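# Set a snap trap using three robot arms

## Task

Using the arm mounts given in the scene frame (arm1 near x=-0.06, y=-0.43, z=+0.72 facing +90 degrees; arm2 near x=-0.50, y=0.00, z=+0.72 facing 0 degrees; arm3 near x=+0.58, y=0.00, z=+0.72 facing +180 degrees; angles counter-clockwise from +x), set the snap trap: swing the hammer across to the opposite side so the hold-down bar keeps it there, tip the yellow pedal up so its catch lip rests over the end of the bar, and keep the trap flat on the table. Any number of arms may help. It only counts if everything stays in place without a robot holding it. Finish by releasing and moving the arms away.

## Robot and tools

Robots: three identical i2rt Big YAM arms named arm1, arm2 and arm3. Each has six joints, a two-finger gripper and a wrist camera. Two fixed room cameras also watch the scene: cam_high and cam_low. Wrist cameras are arm1_cam_wrist, arm2_cam_wrist and arm3_cam_wrist. With joints 1 and 6 at 0 and the hand level and pointing forward, the wrist camera rides on top of the hand looking toward the fingertips. Reach is about 1.0 m from the joint 1 axis.

Frame: a single scene frame, origin on the floor, +z up. The table top is near z=0.72. Arm feet: arm1 at about (-0.06, -0.43) facing +90 degrees (toward +y); arm2 at about (-0.50, 0.00) facing 0 degrees (toward +x); arm3 at about (+0.58, 0.00) facing +180 degrees (toward -x). The hand point is midway between the fingertips; its z axis runs along the fingers and the fingers close along its y axis.

Tool execute_actions: argument "actions" is a list holding one action or nothing. The action is an object keyed by arm name; under each name sits "joints", an object of absolute joint targets by name (not offsets). Names and ranges: joint1_rad -2.879 to 2.879 rad (base yaw, positive counter-clockwise seen from above, 0 means unfolded toward the foot's facing); joint2_rad 0 to 3.141 (shoulder, 0 is upper arm pointing back roughly level, positive lifts then moves it forward); joint3_rad 0 to 3.019 (elbow, 0 fully folded, positive opens); joint4_rad -1.692 to 1.57 (hand pitch, positive tilts fingers up); joint5_rad -1.57 to 1.57 (hand side swing, positive to the arm's right); joint6_rad -2.094 to 2.094 (hand roll, positive clockwise seen from behind); gripper_m 0 to 0.093 metres of fingertip gap. Arrival tolerances are ±0.045, ±0.14, ±0.09, ±0.055, ±0.03, ±0.035 rad and ±0.003 m. Any subset of joints and arms may be named; omitted ones may keep pushing to old targets. All named motions start together and may finish at different times; each action is capped at 15 s. An unknown key or out-of-range number rejects the whole call with no motion. Optional "cameras" lists which camera images to return (omitted, null or ["all"] gives all; [] gives none); the "pictures" line gives their order. An empty actions list just reports state and images.

Tool wait: "seconds" from 0 to 10; commands nothing, returns state and images. Tool zoom_image: "camera" and "region" [x0, y0, x1, y1] in pixels of that camera's latest full image, top-left origin, at most 504 by 504. Wrist images are 504x504 fisheye; room cameras are 896x504. Tool finished_scene: "scene" number (1 or 2); irreversible, reports success and starts the next scene's task.

Reading results: joint_positions gives current values. joint_status tells how each commanded motion ended: reached, "off_target" (stopped short, possibly still pushing), "contact_stop" or "time_out" (target dropped, holds where it stopped; a timed-out joint may keep pushing toward a target near its position, named in on_its_own), "not_followed" (a self/inter-arm collision check withheld that arm's joint targets; gripper targets still run; the arm may retry them later). on_its_own covers what the call did not command; "held at" is the held target, not the actual position. To stop a push, send the joint its reported position. Tiny target changes may not move a joint. MOTOR HOT appears at 85 °C; at 100 °C an OVER-TEMPERATURE FAULT drops the arm and joints read "limit_stop_at_motor_heat" (resend targets later). A reported stop cancels later motion calls in the same reply.

Cautions: arms never stop merely from touching; they keep pushing hard, which heats motors. A hard press between two arms ends the run; the collision check ignores fingers, gripper housings and wrist cameras and may react late. Joints move at different speeds, so hand paths can swing wide. Do not knock anything out of the work area, tip the trap off flat, drop, slip or slam things. The trap must stay set with no robot touching it; then open grippers and retract. Shorter robot motion time is better. Calibrations are approximate (a few degrees and millimetres).

Each tool is called after "Call:" by a JSON object that holds its "name" and its "arguments", one argument or row to a line.

## Session

Call:
{"name": "execute_actions", "arguments": {
  "actions": []
}}

Scene clock: 0.00 s.
Motor temperatures (°C, as the motors report them): arm1=[27 25 26 27 28 25] | arm2=[28 26 25 26 27 25] | arm3=[28 27 26 25 27 24]
arm1.joint_positions: joint1_rad=+0.001 joint2_rad=+0.454 joint3_rad=+1.479 joint4_rad=-1.526 joint5_rad=-0.001 joint6_rad=+0.012 gripper_m=+0.095
arm1.joint_status: not commanded
arm1.hand: x=-0.0490 y=-0.3049 z=+1.3467 quat_wxyz=(-0.361, +0.592, -0.624, -0.360) (m; scene frame)
arm2.joint_positions: joint1_rad=+0.010 joint2_rad=+0.437 joint3_rad=+1.449 joint4_rad=-1.521 joint5_rad=+0.000 joint6_rad=-0.007 gripper_m=+0.095
arm2.joint_status: not commanded
arm2.hand: x=-0.3716 y=+0.0075 z=+1.3304 quat_wxyz=(-0.503, +0.019, -0.864, -0.004) (m; scene frame)
arm3.joint_positions: joint1_rad=-0.010 joint2_rad=+0.436 joint3_rad=+1.467 joint4_rad=-1.532 joint5_rad=-0.016 joint6_rad=-0.003 gripper_m=+0.094
arm3.joint_status: not commanded
arm3.hand: x=+0.4609 y=+0.0072 z=+1.2946 quat_wxyz=(-0.010, -0.860, +0.002, +0.510) (m; scene frame)
pictures: arm1_cam_wrist, arm2_cam_wrist, arm3_cam_wrist, cam_high, cam_low
Images, in order (width x height): arm1_cam_wrist 504x504, arm2_cam_wrist 504x504, arm3_cam_wrist 504x504, cam_high 896x504, cam_low 896x504.

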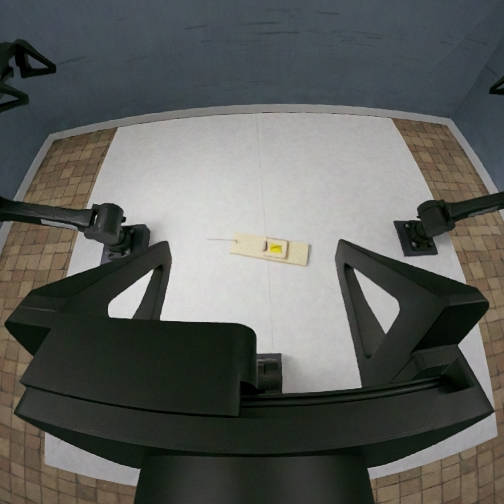

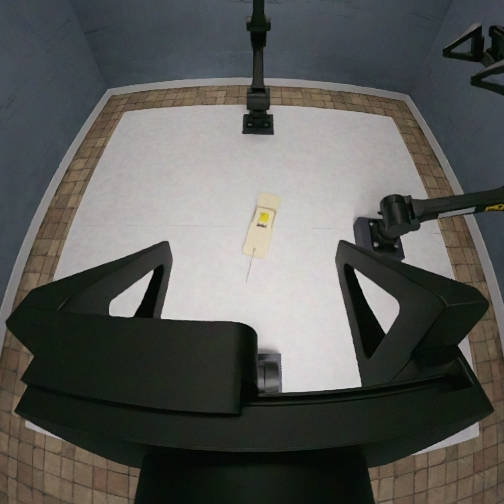

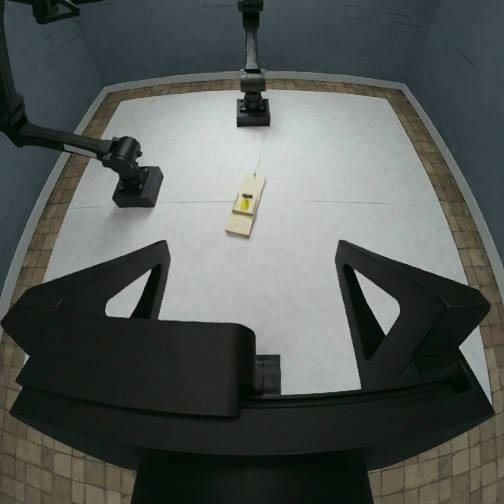

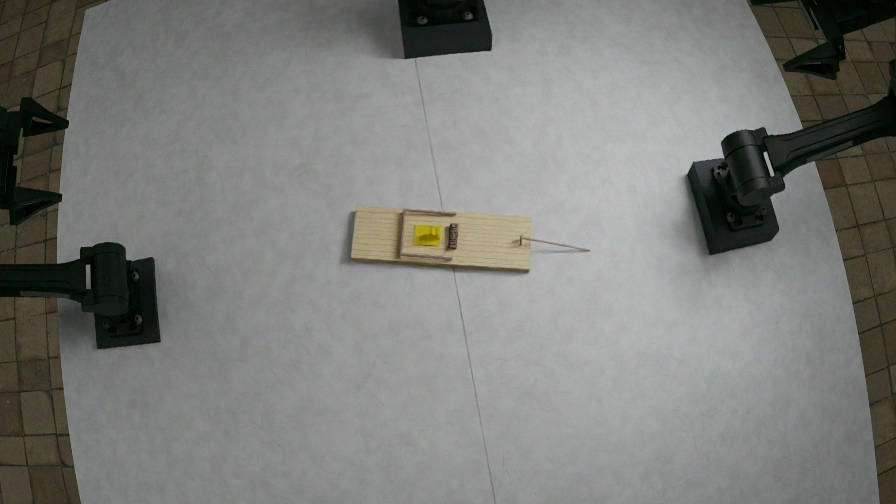

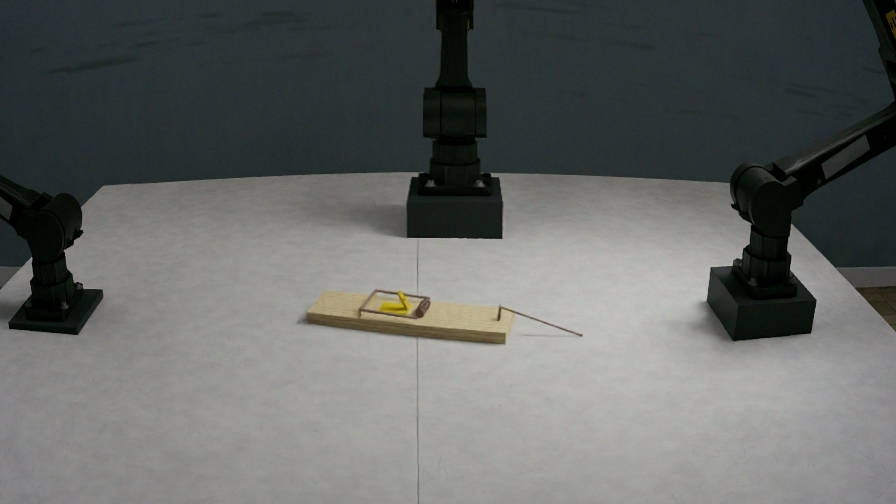

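Call:
{"name": "zoom_image", "arguments": {
  "camera": "cam_high",
  "region": [340, 170, 600, 300]
}}

Call:
{"name": "zoom_image", "arguments": {
  "camera": "cam_low",
  "region": [295, 260, 595, 370]
}}

Region (340, 170, 600, 300) of cam_high's 896x504 image, scaled by 1.938, with more detail than that image has.

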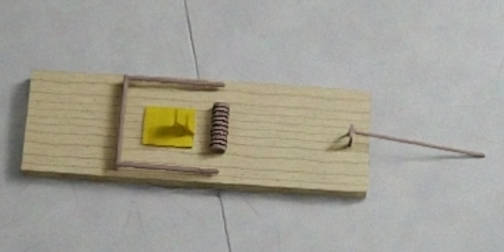

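Region (295, 260, 595, 370) of cam_low's 896x504 image, scaled by 1.680, with more detail than that image has; it fills the top 185 rows of this view, and the rest is white.

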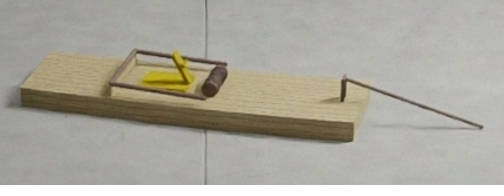

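Call:
{"name": "execute_actions", "arguments": {
  "actions": [
    {"arm1":{"joints":{"joint4_rad":-0.9}},"arm2":{"joints":{"joint3_rad":0.8}},"arm3":{"joints":{"joint2_rad":1.0}}}
  ],
  "cameras": []
}}

Scene clock: 40.70 s.
Motor temperatures (°C, as the motors report them): arm1=[27 25 28 27 28 25] | arm2=[28 26 27 26 27 25] | arm3=[28 27 28 25 27 24]
arm1.joint_positions: joint1_rad=+0.001 joint2_rad=+0.454 joint3_rad=+1.479 joint4_rad=-0.923 joint5_rad=-0.001 joint6_rad=+0.012 gripper_m=+0.095
arm1.joint_status: all done
arm1.hand: x=-0.0464 y=-0.2759 z=+1.4899 quat_wxyz=(-0.528, +0.460, -0.488, -0.522) (m; scene frame)
arm2.joint_positions: joint1_rad=+0.010 joint2_rad=+0.436 joint3_rad=+0.799 joint4_rad=-1.521 joint5_rad=+0.000 joint6_rad=-0.007 gripper_m=+0.095
arm2.joint_status: all done
arm2.hand: x=-0.3355 y=+0.0067 z=+1.0364 quat_wxyz=(-0.202, +0.020, -0.979, +0.001) (m; scene frame)
arm3.joint_positions: joint1_rad=-0.010 joint2_rad=+0.997 joint3_rad=+1.467 joint4_rad=-1.532 joint5_rad=-0.016 joint6_rad=-0.003 gripper_m=+0.094
arm3.joint_status: all done
arm3.hand: x=+0.2466 y=+0.0075 z=+1.1768 quat_wxyz=(-0.014, -0.968, +0.003, +0.252) (m; scene frame)
pictures: none
No camera images: the call's "cameras" was empty. Leave "cameras" out to get every camera's image.

Call:
{"name": "execute_actions", "arguments": {
  "actions": [
    {"arm3":{"joints":{"joint1_rad":0.154,"joint2_rad":1.695,"joint3_rad":1.185,"joint4_rad":-1.061,"joint5_rad":0,"joint6_rad":0.38,"gripper_m":0.093}}}
  ],
  "cameras": ["arm3_cam_wrist","cam_high","cam_low"]
}}

Scene clock: 88.97 s.
Motor temperatures (°C, as the motors report them): arm1=[27 25 28 27 28 25] | arm2=[28 26 29 26 27 25] | arm3=[28 27 30 25 27 24]
arm1.joint_positions: joint1_rad=+0.001 joint2_rad=+0.454 joint3_rad=+1.479 joint4_rad=-0.923 joint5_rad=-0.001 joint6_rad=+0.012 gripper_m=+0.095
arm1.joint_status: not commanded
arm1.hand: x=-0.0464 y=-0.2759 z=+1.4899 quat_wxyz=(-0.528, +0.460, -0.488, -0.522) (m; scene frame)
arm2.joint_positions: joint1_rad=+0.010 joint2_rad=+0.436 joint3_rad=+0.799 joint4_rad=-1.521 joint5_rad=+0.000 joint6_rad=-0.007 gripper_m=+0.095
arm2.joint_status: not commanded
arm2.hand: x=-0.3355 y=+0.0067 z=+1.0364 quat_wxyz=(-0.202, +0.020, -0.979, +0.001) (m; scene frame)
arm3.joint_positions: joint1_rad=+0.150 joint2_rad=+1.713 joint3_rad=+1.170 joint4_rad=-1.073 joint5_rad=+0.000 joint6_rad=+0.367 gripper_m=+0.093
arm3.joint_status: all done
arm3.hand: x=+0.1268 y=-0.0677 z=+0.7870 quat_wxyz=(-0.002, -0.994, +0.108, -0.023) (m; scene frame)
pictures: arm3_cam_wrist, cam_high, cam_low
camera_calibration (this result's frames):
arm3_cam_wrist: T_world_to_cam=[[0.211155, 0.977363, 0.0132457, 0.0280143], [0.763316, -0.173345, 0.622334, -0.589327], [0.610543, -0.121298, -0.782639, 0.653723], [0, 0, 0, 1]] pos_world=[0.0448015, -0.0502417, 0.878017]
Images, in order (width x height): arm3_cam_wrist 504x504, cam_high 896x504, cam_low 896x504.

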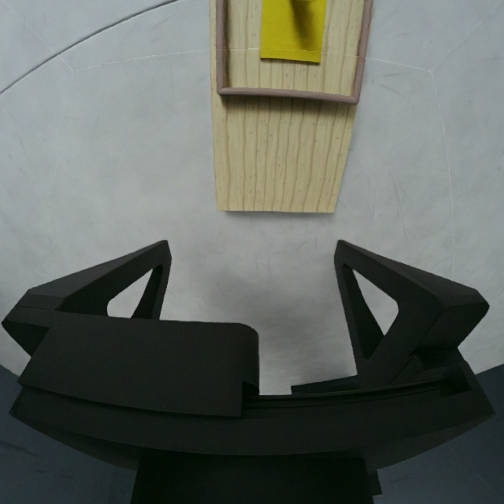

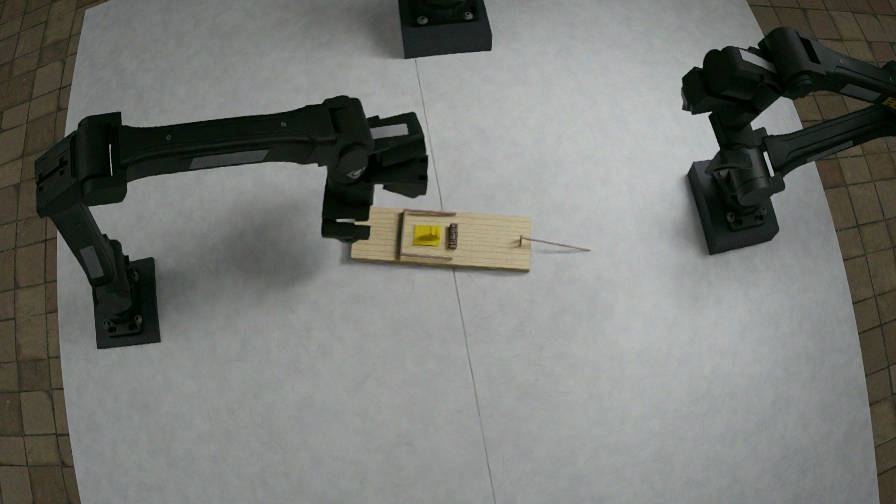

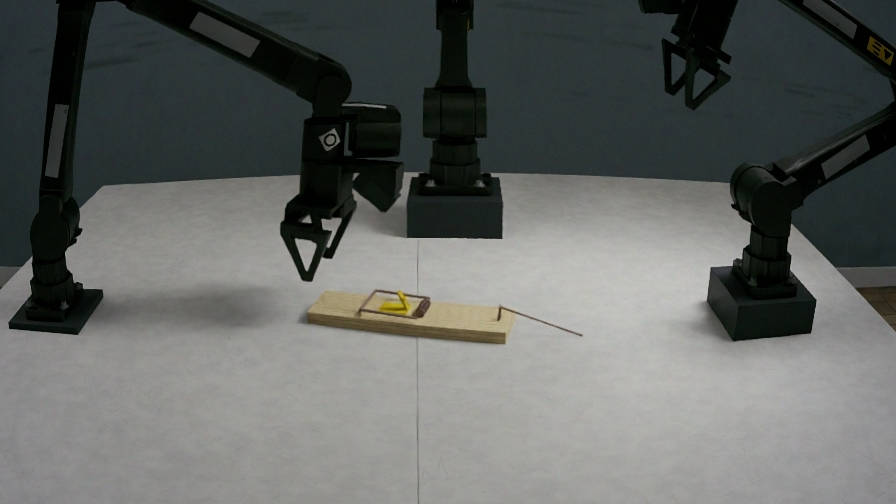

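Call:
{"name": "execute_actions", "arguments": {
  "actions": [
    {"arm3":{"joints":{"joint1_rad":0.092,"joint2_rad":1.745,"joint3_rad":1.185,"joint4_rad":-0.962,"joint6_rad":0.31}}}
  ],
  "cameras": ["arm3_cam_wrist","cam_low"]
}}

Scene clock: 109.63 s.
Motor temperatures (°C, as the motors report them): arm1=[27 25 28 27 28 25] | arm2=[28 26 30 26 27 25] | arm3=[28 27 29 25 27 24]
arm1.joint_positions: joint1_rad=+0.001 joint2_rad=+0.454 joint3_rad=+1.479 joint4_rad=-0.923 joint5_rad=-0.001 joint6_rad=+0.012 gripper_m=+0.095
arm1.joint_status: not commanded
arm1.hand: x=-0.0464 y=-0.2759 z=+1.4899 quat_wxyz=(-0.528, +0.460, -0.488, -0.522) (m; scene frame)
arm2.joint_positions: joint1_rad=+0.010 joint2_rad=+0.436 joint3_rad=+0.799 joint4_rad=-1.521 joint5_rad=+0.000 joint6_rad=-0.007 gripper_m=+0.095
arm2.joint_status: not commanded
arm2.hand: x=-0.3355 y=+0.0067 z=+1.0364 quat_wxyz=(-0.202, +0.020, -0.979, +0.001) (m; scene frame)
arm3.joint_positions: joint1_rad=+0.095 joint2_rad=+1.749 joint3_rad=+1.170 joint4_rad=-0.975 joint5_rad=+0.000 joint6_rad=+0.323 gripper_m=+0.093
arm3.joint_status: all done
arm3.hand: x=+0.1028 y=-0.0448 z=+0.7703 quat_wxyz=(-0.009, -0.993, +0.113, +0.007) (m; scene frame)
pictures: arm3_cam_wrist, cam_low
camera_calibration (this result's frames):
arm3_cam_wrist: T_world_to_cam=[[0.222616, 0.974872, -0.00818924, 0.0261411], [0.79811, -0.177415, 0.575799, -0.524518], [0.559878, -0.134718, -0.81755, 0.689565], [0, 0, 0, 1]] pos_world=[0.0267316, -0.0256446, 0.865985]
Images, in order (width x height): arm3_cam_wrist 504x504, cam_low 896x504.

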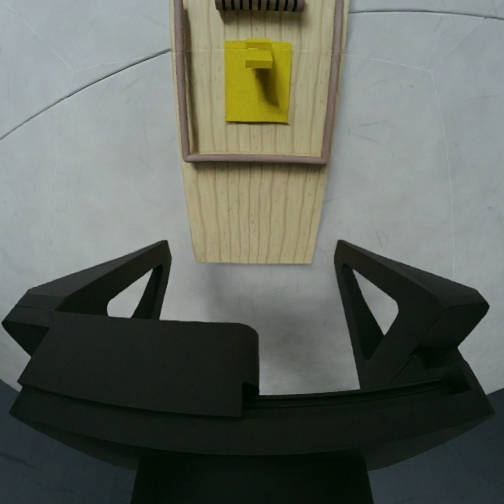

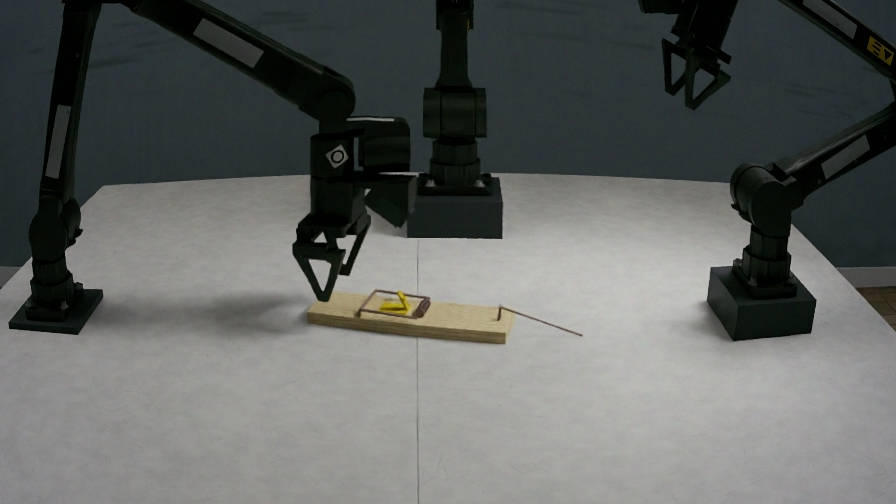

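Call:
{"name": "execute_actions", "arguments": {
  "actions": [
    {"arm3":{"joints":{"joint2_rad":1.835,"joint4_rad":-0.89}}}
  ],
  "cameras": ["arm3_cam_wrist","cam_low"]
}}

Scene clock: 118.47 s.
Motor temperatures (°C, as the motors report them): arm1=[27 25 28 27 28 25] | arm2=[28 26 30 26 27 25] | arm3=[28 27 29 25 27 24]
arm1.joint_positions: joint1_rad=+0.001 joint2_rad=+0.454 joint3_rad=+1.479 joint4_rad=-0.923 joint5_rad=-0.001 joint6_rad=+0.012 gripper_m=+0.095
arm1.joint_status: not commanded
arm1.hand: x=-0.0464 y=-0.2759 z=+1.4899 quat_wxyz=(-0.528, +0.460, -0.488, -0.522) (m; scene frame)
arm2.joint_positions: joint1_rad=+0.010 joint2_rad=+0.436 joint3_rad=+0.799 joint4_rad=-1.521 joint5_rad=+0.000 joint6_rad=-0.007 gripper_m=+0.095
arm2.joint_status: not commanded
arm2.hand: x=-0.3355 y=+0.0067 z=+1.0364 quat_wxyz=(-0.202, +0.020, -0.979, +0.001) (m; scene frame)
arm3.joint_positions: joint1_rad=+0.093 joint2_rad=+1.830 joint3_rad=+1.173 joint4_rad=-0.899 joint5_rad=-0.001 joint6_rad=+0.322 gripper_m=+0.093
arm3.joint_status: all done
arm3.hand: x=+0.0916 y=-0.0455 z=+0.7337 quat_wxyz=(-0.010, -0.993, +0.114, +0.006) (m; scene frame)
pictures: arm3_cam_wrist, cam_low
camera_calibration (this result's frames):
arm3_cam_wrist: T_world_to_cam=[[0.224074, 0.974534, -0.00866041, 0.0291904], [0.796678, -0.178047, 0.577585, -0.495888], [0.561334, -0.136321, -0.816285, 0.664683], [0, 0, 0, 1]] pos_world=[0.0154131, -0.0261279, 0.829241]
Images, in order (width x height): arm3_cam_wrist 504x504, cam_low 896x504.

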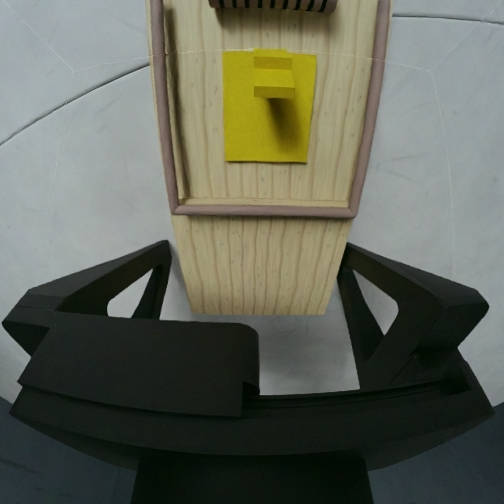

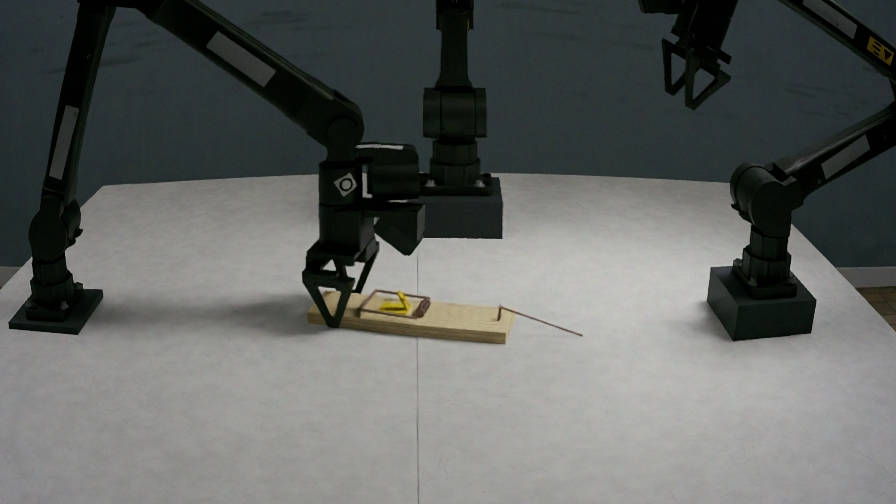

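Tips are beside the board. Close and rotate.

Call:
{"name": "execute_actions", "arguments": {
  "actions": [
    {"arm3":{"joints":{"joint2_rad":1.842,"gripper_m":0.06}}}
  ],
  "cameras": []
}}

Call:
{"name": "execute_actions", "arguments": {
  "actions": [
    {"arm3":{"joints":{"joint1_rad":0.0,"joint6_rad":0.0}}}
  ],
  "cameras": ["arm3_cam_wrist","cam_low","cam_high"]
}}

Scene clock: 125.67 s.
Motor temperatures (°C, as the motors report them): arm1=[27 25 29 27 28 25] | arm2=[28 26 30 26 27 25] | arm3=[28 28 29 25 27 24]
arm1.joint_positions: joint1_rad=+0.001 joint2_rad=+0.454 joint3_rad=+1.479 joint4_rad=-0.923 joint5_rad=-0.001 joint6_rad=+0.012 gripper_m=+0.095
arm1.joint_status: not commanded
arm1.hand: x=-0.0464 y=-0.2759 z=+1.4899 quat_wxyz=(-0.528, +0.460, -0.488, -0.522) (m; scene frame)
arm2.joint_positions: joint1_rad=+0.010 joint2_rad=+0.436 joint3_rad=+0.799 joint4_rad=-1.521 joint5_rad=+0.000 joint6_rad=-0.007 gripper_m=+0.095
arm2.joint_status: not commanded
arm2.hand: x=-0.3355 y=+0.0067 z=+1.0364 quat_wxyz=(-0.202, +0.020, -0.979, +0.001) (m; scene frame)
arm3.joint_positions: joint1_rad=+0.093 joint2_rad=+1.831 joint3_rad=+1.173 joint4_rad=-0.898 joint5_rad=-0.001 joint6_rad=+0.321 gripper_m=+0.079
arm3.joint_status: gripper_m off_target (ended at +0.079, target +0.060); the others done
arm3.hand: x=+0.0916 y=-0.0454 z=+0.7334 quat_wxyz=(-0.009, -0.993, +0.114, +0.006) (m; scene frame)
pictures: none
No camera images: the call's "cameras" was empty. Leave "cameras" out to get every camera's image.

Scene clock: 126.97 s.
Motor temperatures (°C, as the motors report them): arm1=[27 25 29 27 28 25] | arm2=[28 26 30 26 27 25] | arm3=[28 28 29 25 27 24]
arm1.joint_positions: joint1_rad=+0.001 joint2_rad=+0.454 joint3_rad=+1.479 joint4_rad=-0.923 joint5_rad=-0.001 joint6_rad=+0.012 gripper_m=+0.095
arm1.joint_status: not commanded
arm1.hand: x=-0.0464 y=-0.2759 z=+1.4899 quat_wxyz=(-0.528, +0.460, -0.488, -0.522) (m; scene frame)
arm2.joint_positions: joint1_rad=+0.010 joint2_rad=+0.436 joint3_rad=+0.799 joint4_rad=-1.521 joint5_rad=+0.000 joint6_rad=-0.007 gripper_m=+0.095
arm2.joint_status: not commanded
arm2.hand: x=-0.3355 y=+0.0067 z=+1.0364 quat_wxyz=(-0.202, +0.020, -0.979, +0.001) (m; scene frame)
arm3.joint_positions: joint1_rad=+0.010 joint2_rad=+1.831 joint3_rad=+1.173 joint4_rad=-0.898 joint5_rad=-0.001 joint6_rad=+0.027 gripper_m=+0.079
arm3.joint_status: all done
arm3.hand: x=+0.0895 y=-0.0048 z=+0.7328 quat_wxyz=(-0.008, -1.000, +0.008, +0.007) (m; scene frame)
pictures: arm3_cam_wrist, cam_high, cam_low
camera_calibration (this result's frames):
arm3_cam_wrist: T_world_to_cam=[[0.0143143, 0.999886, -0.00477685, 0.00602294], [0.818494, -0.00897315, 0.574445, -0.485265], [0.574336, -0.0121326, -0.818529, 0.67169], [0, 0, 0, 1]] pos_world=[0.0113243, -0.00222727, 0.828585]
Images, in order (width x height): arm3_cam_wrist 504x504, cam_high 896x504, cam_low 896x504.

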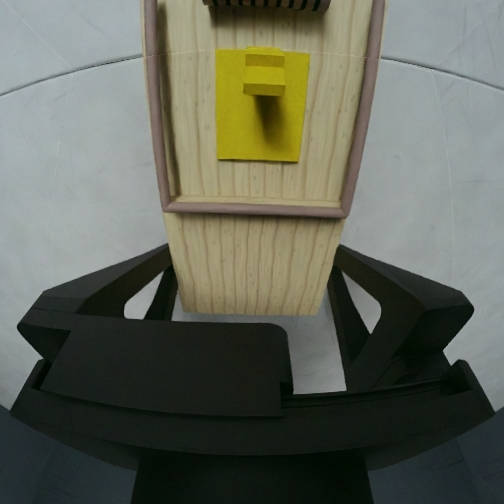

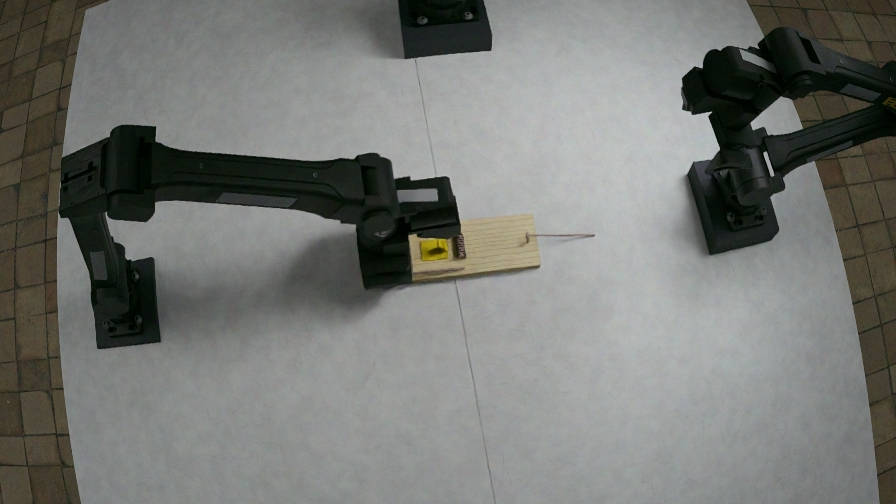

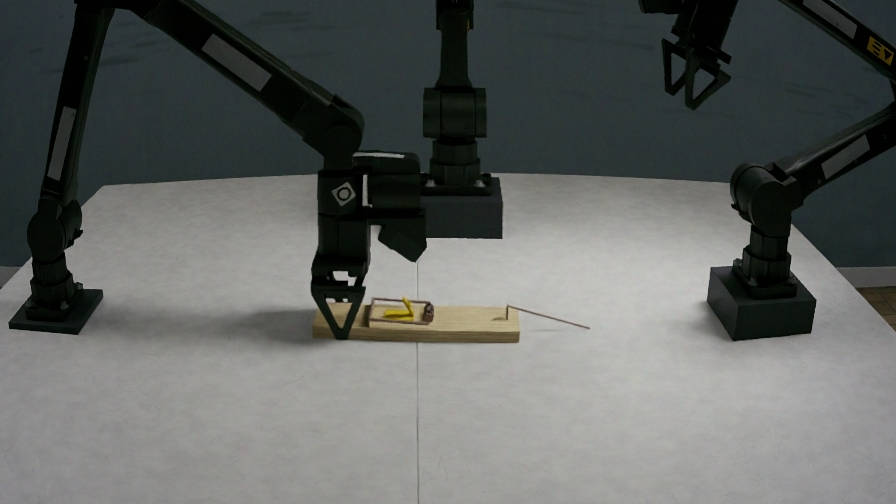

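Call:
{"name": "execute_actions", "arguments": {
  "actions": [
    {"arm3":{"joints":{"gripper_m":0.093}}}
  ],
  "cameras": []
}}

Call:
{"name": "execute_actions", "arguments": {
  "actions": [
    {"arm3":{"joints":{"joint2_rad":1.6}}}
  ],
  "cameras": []
}}

Call:
{"name": "execute_actions", "arguments": {
  "actions": [
    {"arm3":{"joints":{"joint3_rad":0.5,"joint4_rad":0.61}}}
  ],
  "cameras": []
}}

Call:
{"name": "execute_actions", "arguments": {
  "actions": [
    {"arm3":{"joints":{"joint2_rad":1.70}}}
  ],
  "cameras": ["arm3_cam_wrist","cam_low"]
}}

Scene clock: 170.47 s.
Motor temperatures (°C, as the motors report them): arm1=[27 25 29 28 28 25] | arm2=[28 26 31 26 27 25] | arm3=[28 28 29 25 27 25]
arm1.joint_positions: joint1_rad=+0.001 joint2_rad=+0.454 joint3_rad=+1.479 joint4_rad=-0.923 joint5_rad=-0.001 joint6_rad=+0.012 gripper_m=+0.095
arm1.joint_status: not commanded
arm1.hand: x=-0.0464 y=-0.2759 z=+1.4899 quat_wxyz=(-0.528, +0.460, -0.488, -0.522) (m; scene frame)
arm2.joint_positions: joint1_rad=+0.010 joint2_rad=+0.436 joint3_rad=+0.799 joint4_rad=-1.521 joint5_rad=+0.000 joint6_rad=-0.007 gripper_m=+0.095
arm2.joint_status: not commanded
arm2.hand: x=-0.3355 y=+0.0067 z=+1.0364 quat_wxyz=(-0.202, +0.020, -0.979, +0.001) (m; scene frame)
arm3.joint_positions: joint1_rad=+0.005 joint2_rad=+1.831 joint3_rad=+1.173 joint4_rad=-0.898 joint5_rad=+0.000 joint6_rad=+0.016 gripper_m=+0.093
arm3.joint_status: all done
arm3.hand: x=+0.0895 y=-0.0025 z=+0.7329 quat_wxyz=(-0.008, -1.000, +0.005, +0.007) (m; scene frame)
pictures: none
No camera images: the call's "cameras" was empty. Leave "cameras" out to get every camera's image.

Scene clock: 171.70 s.
Motor temperatures (°C, as the motors report them): arm1=[27 25 29 28 28 25] | arm2=[28 26 31 26 27 25] | arm3=[28 28 29 25 27 25]
arm1.joint_positions: joint1_rad=+0.001 joint2_rad=+0.454 joint3_rad=+1.479 joint4_rad=-0.923 joint5_rad=-0.001 joint6_rad=+0.012 gripper_m=+0.095
arm1.joint_status: not commanded
arm1.hand: x=-0.0464 y=-0.2759 z=+1.4899 quat_wxyz=(-0.528, +0.460, -0.488, -0.522) (m; scene frame)
arm2.joint_positions: joint1_rad=+0.010 joint2_rad=+0.436 joint3_rad=+0.799 joint4_rad=-1.521 joint5_rad=+0.000 joint6_rad=-0.007 gripper_m=+0.095
arm2.joint_status: not commanded
arm2.hand: x=-0.3355 y=+0.0067 z=+1.0364 quat_wxyz=(-0.202, +0.020, -0.979, +0.001) (m; scene frame)
arm3.joint_positions: joint1_rad=+0.005 joint2_rad=+1.604 joint3_rad=+1.173 joint4_rad=-0.898 joint5_rad=+0.000 joint6_rad=+0.012 gripper_m=+0.093
arm3.joint_status: all done
arm3.hand: x=+0.0720 y=-0.0010 z=+0.8417 quat_wxyz=(-0.009, -0.993, +0.004, +0.121) (m; scene frame)
pictures: none
No camera images: the call's "cameras" was empty. Leave "cameras" out to get every camera's image.

Scene clock: 173.50 s.
Motor temperatures (°C, as the motors report them): arm1=[27 25 29 28 28 25] | arm2=[28 26 31 26 27 25] | arm3=[28 28 29 25 27 25]
arm1.joint_positions: joint1_rad=+0.001 joint2_rad=+0.454 joint3_rad=+1.479 joint4_rad=-0.923 joint5_rad=-0.001 joint6_rad=+0.012 gripper_m=+0.095
arm1.joint_status: not commanded
arm1.hand: x=-0.0464 y=-0.2759 z=+1.4899 quat_wxyz=(-0.528, +0.460, -0.488, -0.522) (m; scene frame)
arm2.joint_positions: joint1_rad=+0.010 joint2_rad=+0.436 joint3_rad=+0.799 joint4_rad=-1.521 joint5_rad=+0.000 joint6_rad=-0.007 gripper_m=+0.095
arm2.joint_status: not commanded
arm2.hand: x=-0.3355 y=+0.0067 z=+1.0364 quat_wxyz=(-0.202, +0.020, -0.979, +0.001) (m; scene frame)
arm3.joint_positions: joint1_rad=+0.005 joint2_rad=+1.607 joint3_rad=+0.499 joint4_rad=+0.588 joint5_rad=+0.003 joint6_rad=+0.003 gripper_m=+0.093
arm3.joint_status: all done
arm3.hand: x=+0.0925 y=-0.0014 z=+0.7757 quat_wxyz=(-0.008, -0.865, +0.003, +0.502) (m; scene frame)
pictures: none
No camera images: the call's "cameras" was empty. Leave "cameras" out to get every camera's image.

Scene clock: 174.27 s.
Motor temperatures (°C, as the motors report them): arm1=[27 25 29 28 28 25] | arm2=[28 26 31 26 27 25] | arm3=[28 28 29 25 27 25]
arm1.joint_positions: joint1_rad=+0.001 joint2_rad=+0.454 joint3_rad=+1.479 joint4_rad=-0.923 joint5_rad=-0.001 joint6_rad=+0.012 gripper_m=+0.095
arm1.joint_status: not commanded
arm1.hand: x=-0.0464 y=-0.2759 z=+1.4899 quat_wxyz=(-0.528, +0.460, -0.488, -0.522) (m; scene frame)
arm2.joint_positions: joint1_rad=+0.010 joint2_rad=+0.436 joint3_rad=+0.799 joint4_rad=-1.521 joint5_rad=+0.000 joint6_rad=-0.007 gripper_m=+0.095
arm2.joint_status: not commanded
arm2.hand: x=-0.3355 y=+0.0067 z=+1.0364 quat_wxyz=(-0.202, +0.020, -0.979, +0.001) (m; scene frame)
arm3.joint_positions: joint1_rad=+0.005 joint2_rad=+1.700 joint3_rad=+0.499 joint4_rad=+0.600 joint5_rad=+0.002 joint6_rad=-0.002 gripper_m=+0.093
arm3.joint_status: all done
arm3.hand: x=+0.1009 y=-0.0020 z=+0.7353 quat_wxyz=(-0.007, -0.885, +0.000, +0.466) (m; scene frame)
pictures: arm3_cam_wrist, cam_low
camera_calibration (this result's frames):
arm3_cam_wrist: T_world_to_cam=[[0.00291117, 0.99999, -0.00327648, 0.00316387], [0.941297, -0.00384631, -0.337557, 0.162176], [-0.337567, -0.00210146, -0.941299, 0.84962], [0, 0, 0, 1]] pos_world=[0.134138, -0.000754619, 0.854501]
Images, in order (width x height): arm3_cam_wrist 504x504, cam_low 896x504.

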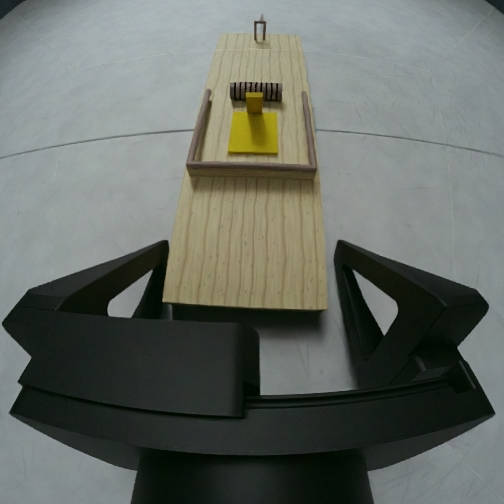

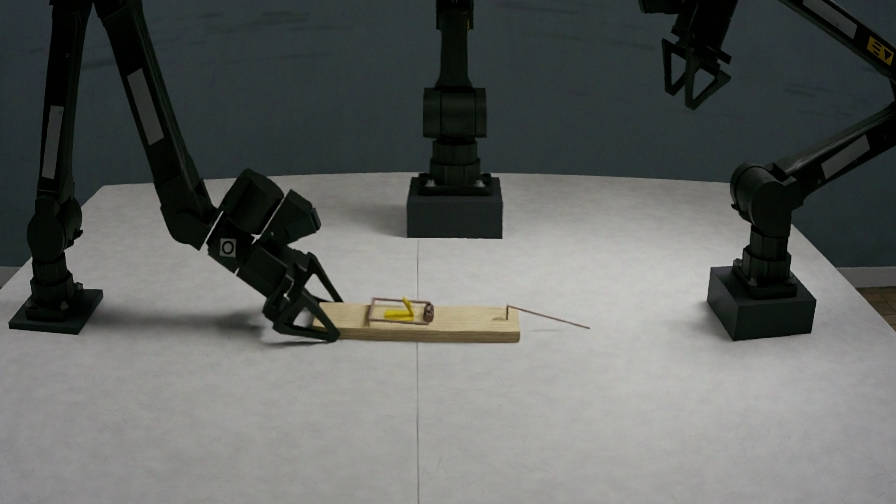

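Call:
{"name": "execute_actions", "arguments": {
  "actions": [
    {"arm3":{"joints":{"gripper_m":0.065}},"arm1":{"joints":{"joint1_rad":-0.366,"joint2_rad":1.455,"joint3_rad":0.4415,"joint4_rad":0.23,"joint5_rad":-0.261,"joint6_rad":-0.26,"gripper_m":0.024}}}
  ],
  "cameras": ["arm1_cam_wrist","cam_low","cam_high"]
}}

Scene clock: 207.27 s.
Motor temperatures (°C, as the motors report them): arm1=[27 25 29 28 28 25] | arm2=[28 26 31 26 27 25] | arm3=[28 28 28 25 27 24]
arm1.joint_positions: joint1_rad=-0.367 joint2_rad=+1.448 joint3_rad=+0.449 joint4_rad=+0.209 joint5_rad=-0.258 joint6_rad=-0.252 gripper_m=+0.024
arm1.joint_status: all done
arm1.hand: x=+0.0648 y=-0.0280 z=+0.8020 quat_wxyz=(-0.282, +0.633, -0.665, -0.277) (m; scene frame)
arm2.joint_positions: joint1_rad=+0.010 joint2_rad=+0.436 joint3_rad=+0.799 joint4_rad=-1.521 joint5_rad=+0.000 joint6_rad=-0.007 gripper_m=+0.095
arm2.joint_status: not commanded
arm2.hand: x=-0.3355 y=+0.0067 z=+1.0364 quat_wxyz=(-0.202, +0.020, -0.979, +0.001) (m; scene frame)
arm3.joint_positions: joint1_rad=+0.005 joint2_rad=+1.700 joint3_rad=+0.499 joint4_rad=+0.601 joint5_rad=+0.002 joint6_rad=-0.002 gripper_m=+0.079
arm3.joint_status: gripper_m off_target (ended at +0.079, target +0.065)
arm3.hand: x=+0.1009 y=-0.0021 z=+0.7354 quat_wxyz=(-0.007, -0.884, +0.000, +0.467) (m; scene frame)
pictures: arm1_cam_wrist, cam_high, cam_low
camera_calibration (this result's frames):
arm1_cam_wrist: T_world_to_cam=[[0.998321, -0.0572569, -0.00879799, -0.0566212], [-0.0578933, -0.980811, -0.186169, 0.130449], [0.00203027, 0.186365, -0.982478, 0.918888], [0, 0, 0, 1]] pos_world=[0.0622126, -0.0465453, 0.926575]
Images, in order (width x height): arm1_cam_wrist 504x504, cam_high 896x504, cam_low 896x504.

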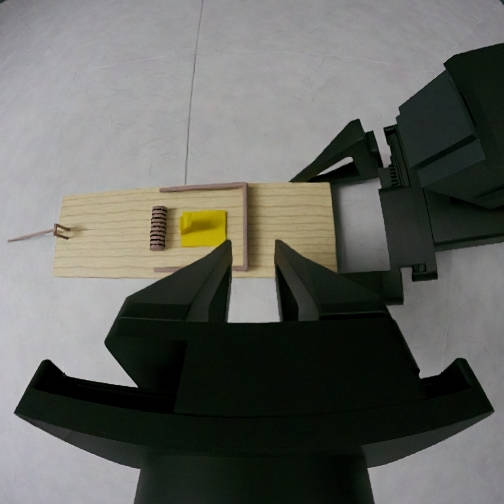

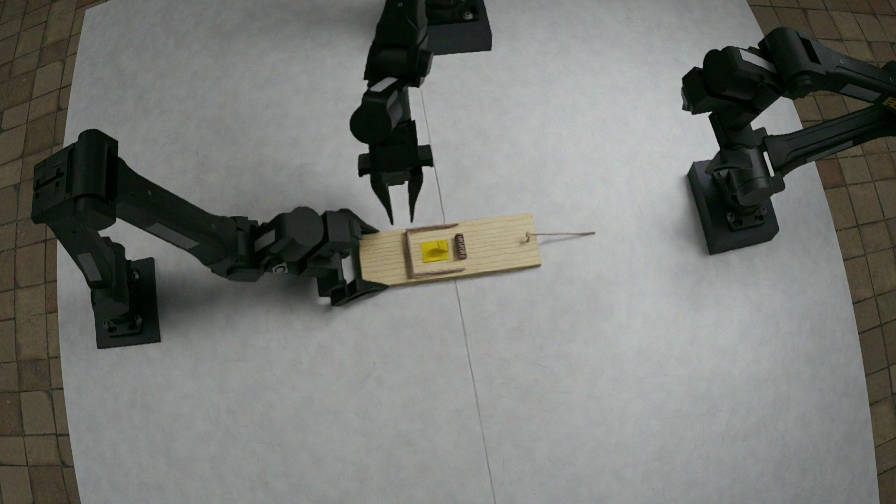

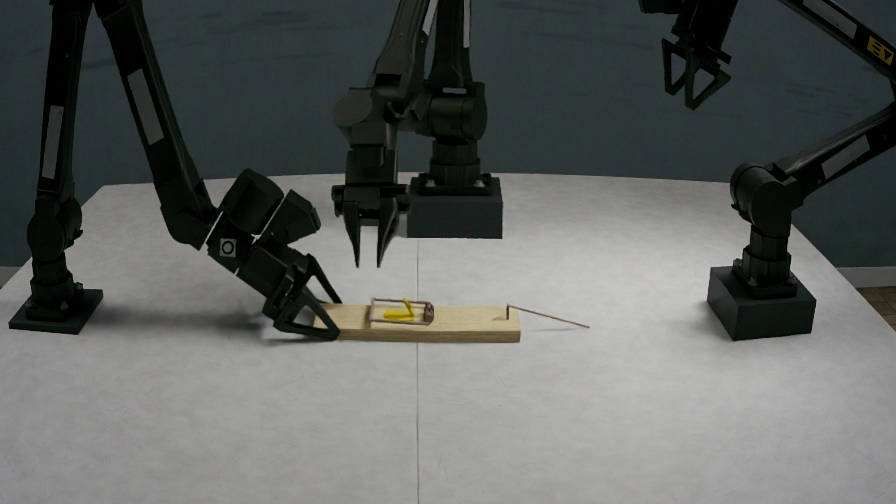

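Call:
{"name": "execute_actions", "arguments": {
  "actions": [
    {"arm1":{"joints":{"joint1_rad":-0.338,"joint2_rad":1.627,"joint3_rad":0.483,"joint4_rad":0.372,"joint5_rad":-0.245,"joint6_rad":-0.24}}}
  ],
  "cameras": ["arm1_cam_wrist","cam_low"]
}}

Call:
{"name": "zoom_image", "arguments": {
  "camera": "cam_low",
  "region": [330, 250, 530, 350]
}}

Scene clock: 225.13 s.
Motor temperatures (°C, as the motors report them): arm1=[27 25 28 28 28 25] | arm2=[28 26 31 26 27 25] | arm3=[28 28 28 25 27 24]
arm1.joint_positions: joint1_rad=-0.343 joint2_rad=+1.622 joint3_rad=+0.453 joint4_rad=+0.353 joint5_rad=-0.248 joint6_rad=-0.247 gripper_m=+0.024
arm1.joint_status: all done
arm1.hand: x=+0.0581 y=-0.0212 z=+0.7580 quat_wxyz=(-0.270, +0.640, -0.666, -0.272) (m; scene frame)
arm2.joint_positions: joint1_rad=+0.010 joint2_rad=+0.436 joint3_rad=+0.799 joint4_rad=-1.521 joint5_rad=+0.000 joint6_rad=-0.007 gripper_m=+0.095
arm2.joint_status: not commanded
arm2.hand: x=-0.3355 y=+0.0067 z=+1.0364 quat_wxyz=(-0.202, +0.020, -0.979, +0.001) (m; scene frame)
arm3.joint_positions: joint1_rad=+0.005 joint2_rad=+1.700 joint3_rad=+0.499 joint4_rad=+0.601 joint5_rad=+0.002 joint6_rad=-0.002 gripper_m=+0.079
arm3.joint_status: not commanded
arm3.hand: x=+0.1009 y=-0.0021 z=+0.7354 quat_wxyz=(-0.007, -0.884, +0.000, +0.467) (m; scene frame)
pictures: arm1_cam_wrist, cam_low
camera_calibration (this result's frames):
arm1_cam_wrist: T_world_to_cam=[[0.998905, -0.0446543, -0.0139594, -0.0457832], [-0.0463193, -0.985917, -0.160692, 0.108442], [-0.00658723, 0.161163, -0.986906, 0.877664], [0, 0, 0, 1]] pos_world=[0.0565374, -0.0365766, 0.882958]
Images, in order (width x height): arm1_cam_wrist 504x504, cam_low 896x504.

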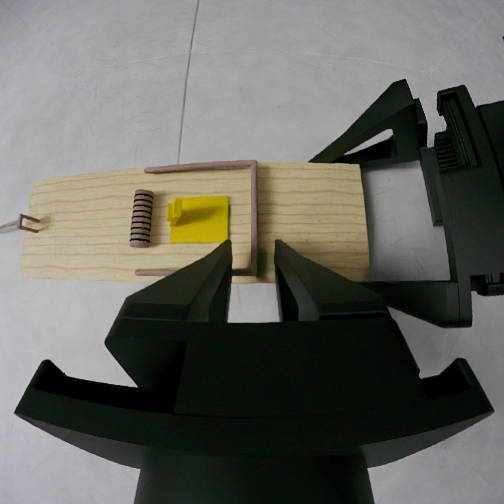

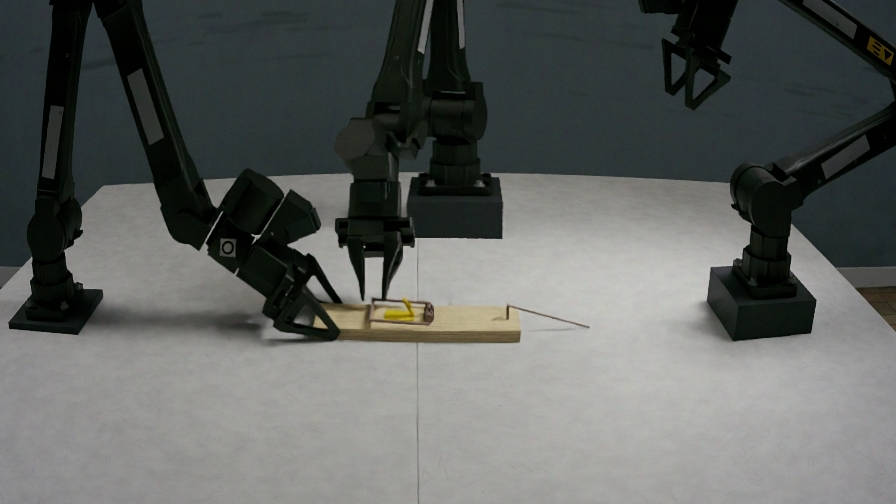

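Region (330, 250, 530, 350) of cam_low's 896x504 image, scaled by 2.520, with more detail than that image has.

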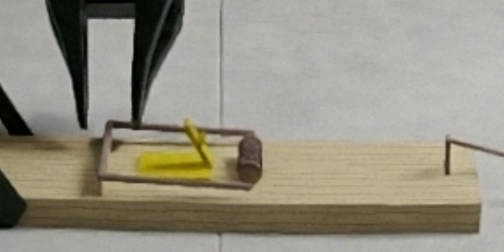

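Call:
{"name": "execute_actions", "arguments": {
  "actions": [
    {"arm1":{"joints":{"joint3_rad":0.513}}}
  ],
  "cameras": []
}}

Call:
{"name": "execute_actions", "arguments": {
  "actions": [
    {"arm1":{"joints":{"joint2_rad":1.678,"joint1_rad":-0.332}}}
  ],
  "cameras": ["arm1_cam_wrist","cam_low"]
}}

Call:
{"name": "zoom_image", "arguments": {
  "camera": "cam_low",
  "region": [330, 250, 530, 350]
}}

Scene clock: 244.40 s.
Motor temperatures (°C, as the motors report them): arm1=[27 26 29 27 28 25] | arm2=[28 26 31 26 27 25] | arm3=[28 28 28 25 27 24]
arm1.joint_positions: joint1_rad=-0.343 joint2_rad=+1.622 joint3_rad=+0.481 joint4_rad=+0.353 joint5_rad=-0.248 joint6_rad=-0.247 gripper_m=+0.024
arm1.joint_status: all done
arm1.hand: x=+0.0636 y=-0.0077 z=+0.7669 quat_wxyz=(-0.282, +0.638, -0.661, -0.277) (m; scene frame)
arm2.joint_positions: joint1_rad=+0.010 joint2_rad=+0.436 joint3_rad=+0.799 joint4_rad=-1.521 joint5_rad=+0.000 joint6_rad=-0.007 gripper_m=+0.095
arm2.joint_status: not commanded
arm2.hand: x=-0.3355 y=+0.0067 z=+1.0364 quat_wxyz=(-0.202, +0.020, -0.979, +0.001) (m; scene frame)
arm3.joint_positions: joint1_rad=+0.005 joint2_rad=+1.700 joint3_rad=+0.499 joint4_rad=+0.601 joint5_rad=+0.002 joint6_rad=-0.002 gripper_m=+0.079
arm3.joint_status: not commanded
arm3.hand: x=+0.1009 y=-0.0021 z=+0.7354 quat_wxyz=(-0.007, -0.884, +0.000, +0.467) (m; scene frame)
pictures: none
No camera images: the call's "cameras" was empty. Leave "cameras" out to get every camera's image.

Scene clock: 245.03 s.
Motor temperatures (°C, as the motors report them): arm1=[27 26 29 27 28 25] | arm2=[28 26 31 26 27 25] | arm3=[28 28 28 25 27 24]
arm1.joint_positions: joint1_rad=-0.341 joint2_rad=+1.665 joint3_rad=+0.485 joint4_rad=+0.360 joint5_rad=-0.248 joint6_rad=-0.245 gripper_m=+0.024
arm1.joint_status: all done
arm1.hand: x=+0.0611 y=-0.0103 z=+0.7514 quat_wxyz=(-0.267, +0.641, -0.666, -0.272) (m; scene frame)
arm2.joint_positions: joint1_rad=+0.010 joint2_rad=+0.436 joint3_rad=+0.799 joint4_rad=-1.521 joint5_rad=+0.000 joint6_rad=-0.007 gripper_m=+0.095
arm2.joint_status: not commanded
arm2.hand: x=-0.3355 y=+0.0067 z=+1.0364 quat_wxyz=(-0.202, +0.020, -0.979, +0.001) (m; scene frame)
arm3.joint_positions: joint1_rad=+0.005 joint2_rad=+1.700 joint3_rad=+0.499 joint4_rad=+0.601 joint5_rad=+0.002 joint6_rad=-0.002 gripper_m=+0.079
arm3.joint_status: not commanded
arm3.hand: x=+0.1009 y=-0.0021 z=+0.7354 quat_wxyz=(-0.007, -0.884, +0.000, +0.467) (m; scene frame)
pictures: arm1_cam_wrist, cam_low
camera_calibration (this result's frames):
arm1_cam_wrist: T_world_to_cam=[[0.998941, -0.0428217, -0.0168055, -0.046191], [-0.044928, -0.986655, -0.156506, 0.115026], [-0.0098794, 0.157096, -0.987534, 0.870035], [0, 0, 0, 1]] pos_world=[0.0599054, -0.025166, 0.876415]
Images, in order (width x height): arm1_cam_wrist 504x504, cam_low 896x504.

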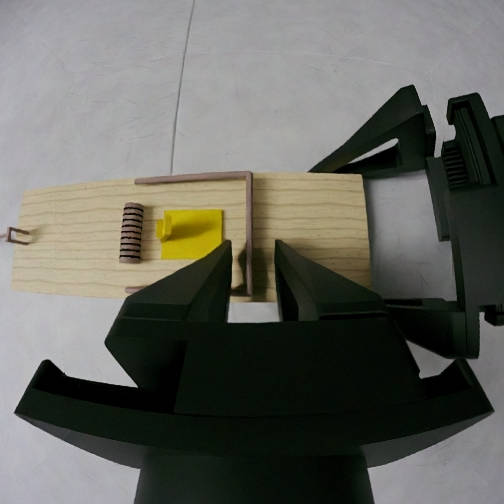

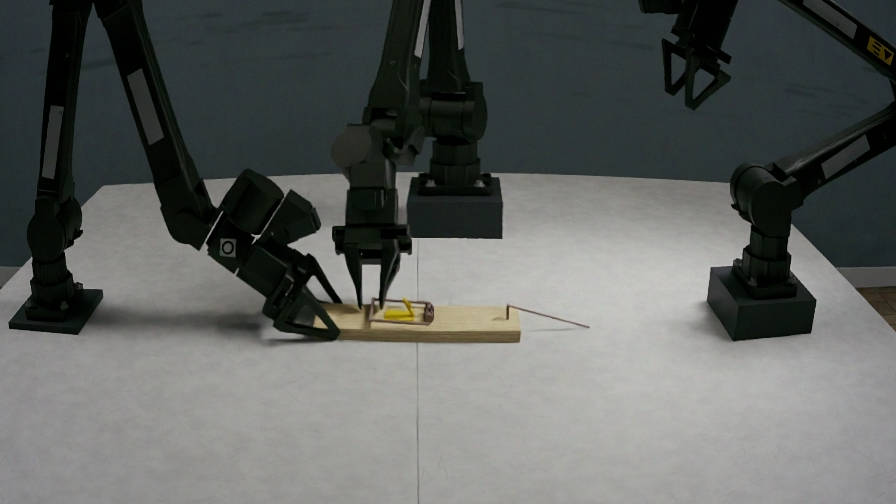

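Region (330, 250, 530, 350) of cam_low's 896x504 image, scaled by 2.520, with more detail than that image has.

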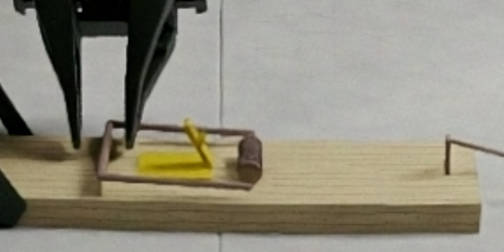

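Call:
{"name": "execute_actions", "arguments": {
  "actions": [
    {"arm1":{"joints":{"gripper_m":0.0,"joint1_rad":-0.325}}}
  ],
  "cameras": []
}}

Call:
{"name": "execute_actions", "arguments": {
  "actions": [
    {"arm1":{"joints":{"joint1_rad":-0.31,"joint2_rad":1.545,"joint4_rad":0.24,"joint5_rad":-0.211,"joint6_rad":-0.22}}}
  ],
  "cameras": ["arm1_cam_wrist","cam_low"]
}}

Scene clock: 273.00 s.
Motor temperatures (°C, as the motors report them): arm1=[27 26 29 27 28 25] | arm2=[28 26 32 26 27 25] | arm3=[28 28 28 25 27 24]
arm1.joint_positions: joint1_rad=-0.333 joint2_rad=+1.665 joint3_rad=+0.485 joint4_rad=+0.361 joint5_rad=-0.244 joint6_rad=-0.244 gripper_m=+0.002
arm1.joint_status: all done
arm1.hand: x=+0.0586 y=-0.0095 z=+0.7513 quat_wxyz=(-0.268, +0.643, -0.665, -0.272) (m; scene frame)
arm2.joint_positions: joint1_rad=+0.010 joint2_rad=+0.436 joint3_rad=+0.799 joint4_rad=-1.521 joint5_rad=+0.000 joint6_rad=-0.007 gripper_m=+0.095
arm2.joint_status: not commanded
arm2.hand: x=-0.3355 y=+0.0067 z=+1.0364 quat_wxyz=(-0.202, +0.020, -0.979, +0.001) (m; scene frame)
arm3.joint_positions: joint1_rad=+0.005 joint2_rad=+1.700 joint3_rad=+0.499 joint4_rad=+0.601 joint5_rad=+0.002 joint6_rad=-0.002 gripper_m=+0.079
arm3.joint_status: not commanded
arm3.hand: x=+0.1009 y=-0.0021 z=+0.7354 quat_wxyz=(-0.007, -0.884, +0.000, +0.467) (m; scene frame)
pictures: none
No camera images: the call's "cameras" was empty. Leave "cameras" out to get every camera's image.

Scene clock: 273.80 s.
Motor temperatures (°C, as the motors report them): arm1=[27 26 29 27 28 25] | arm2=[28 26 32 26 27 25] | arm3=[28 28 28 25 27 24]
arm1.joint_positions: joint1_rad=-0.314 joint2_rad=+1.574 joint3_rad=+0.486 joint4_rad=+0.247 joint5_rad=-0.209 joint6_rad=-0.237 gripper_m=+0.002
arm1.joint_status: all done
arm1.hand: x=+0.0543 y=-0.0146 z=+0.7694 quat_wxyz=(-0.263, +0.645, -0.670, -0.257) (m; scene frame)
arm2.joint_positions: joint1_rad=+0.010 joint2_rad=+0.436 joint3_rad=+0.799 joint4_rad=-1.521 joint5_rad=+0.000 joint6_rad=-0.007 gripper_m=+0.095
arm2.joint_status: not commanded
arm2.hand: x=-0.3355 y=+0.0067 z=+1.0364 quat_wxyz=(-0.202, +0.020, -0.979, +0.001) (m; scene frame)
arm3.joint_positions: joint1_rad=+0.007 joint2_rad=+1.683 joint3_rad=+0.499 joint4_rad=+0.621 joint5_rad=-0.018 joint6_rad=-0.001 gripper_m=+0.079
arm3.joint_status: not commanded
arm3.hand: x=+0.0961 y=-0.0063 z=+0.7477 quat_wxyz=(-0.016, -0.875, -0.005, +0.483) (m; scene frame)
pictures: arm1_cam_wrist, cam_low
camera_calibration (this result's frames):
arm1_cam_wrist: T_world_to_cam=[[0.998828, -0.0483395, -0.00226028, -0.0505517], [-0.0482361, -0.990769, -0.126687, 0.0905455], [0.00388459, 0.126648, -0.99194, 0.890625], [0, 0, 0, 1]] pos_world=[0.0514003, -0.0255299, 0.894803]
Images, in order (width x height): arm1_cam_wrist 504x504, cam_low 896x504.

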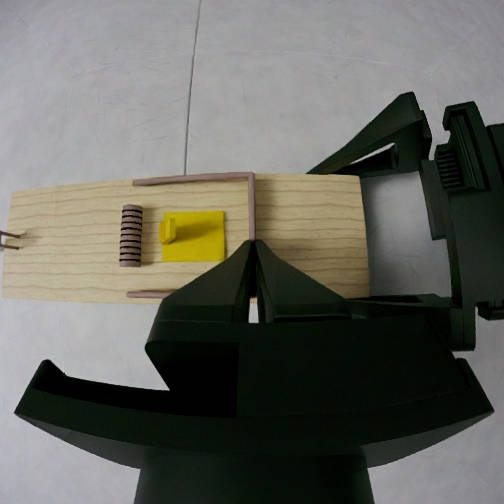

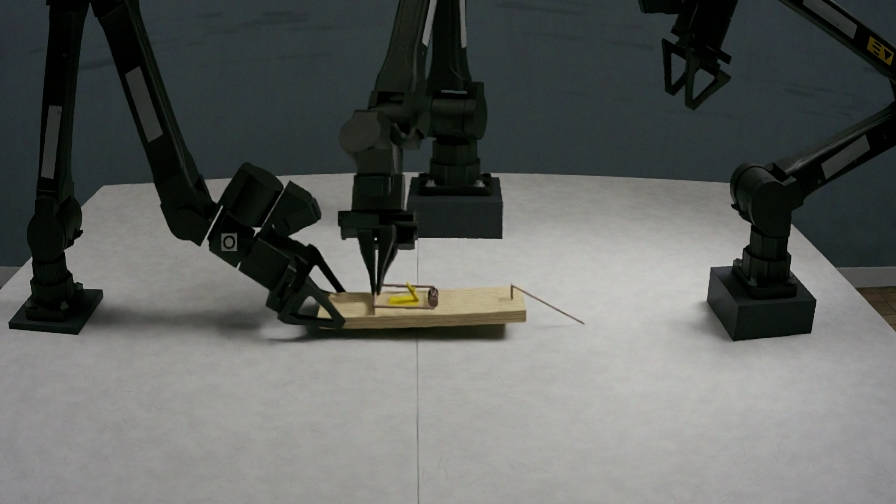

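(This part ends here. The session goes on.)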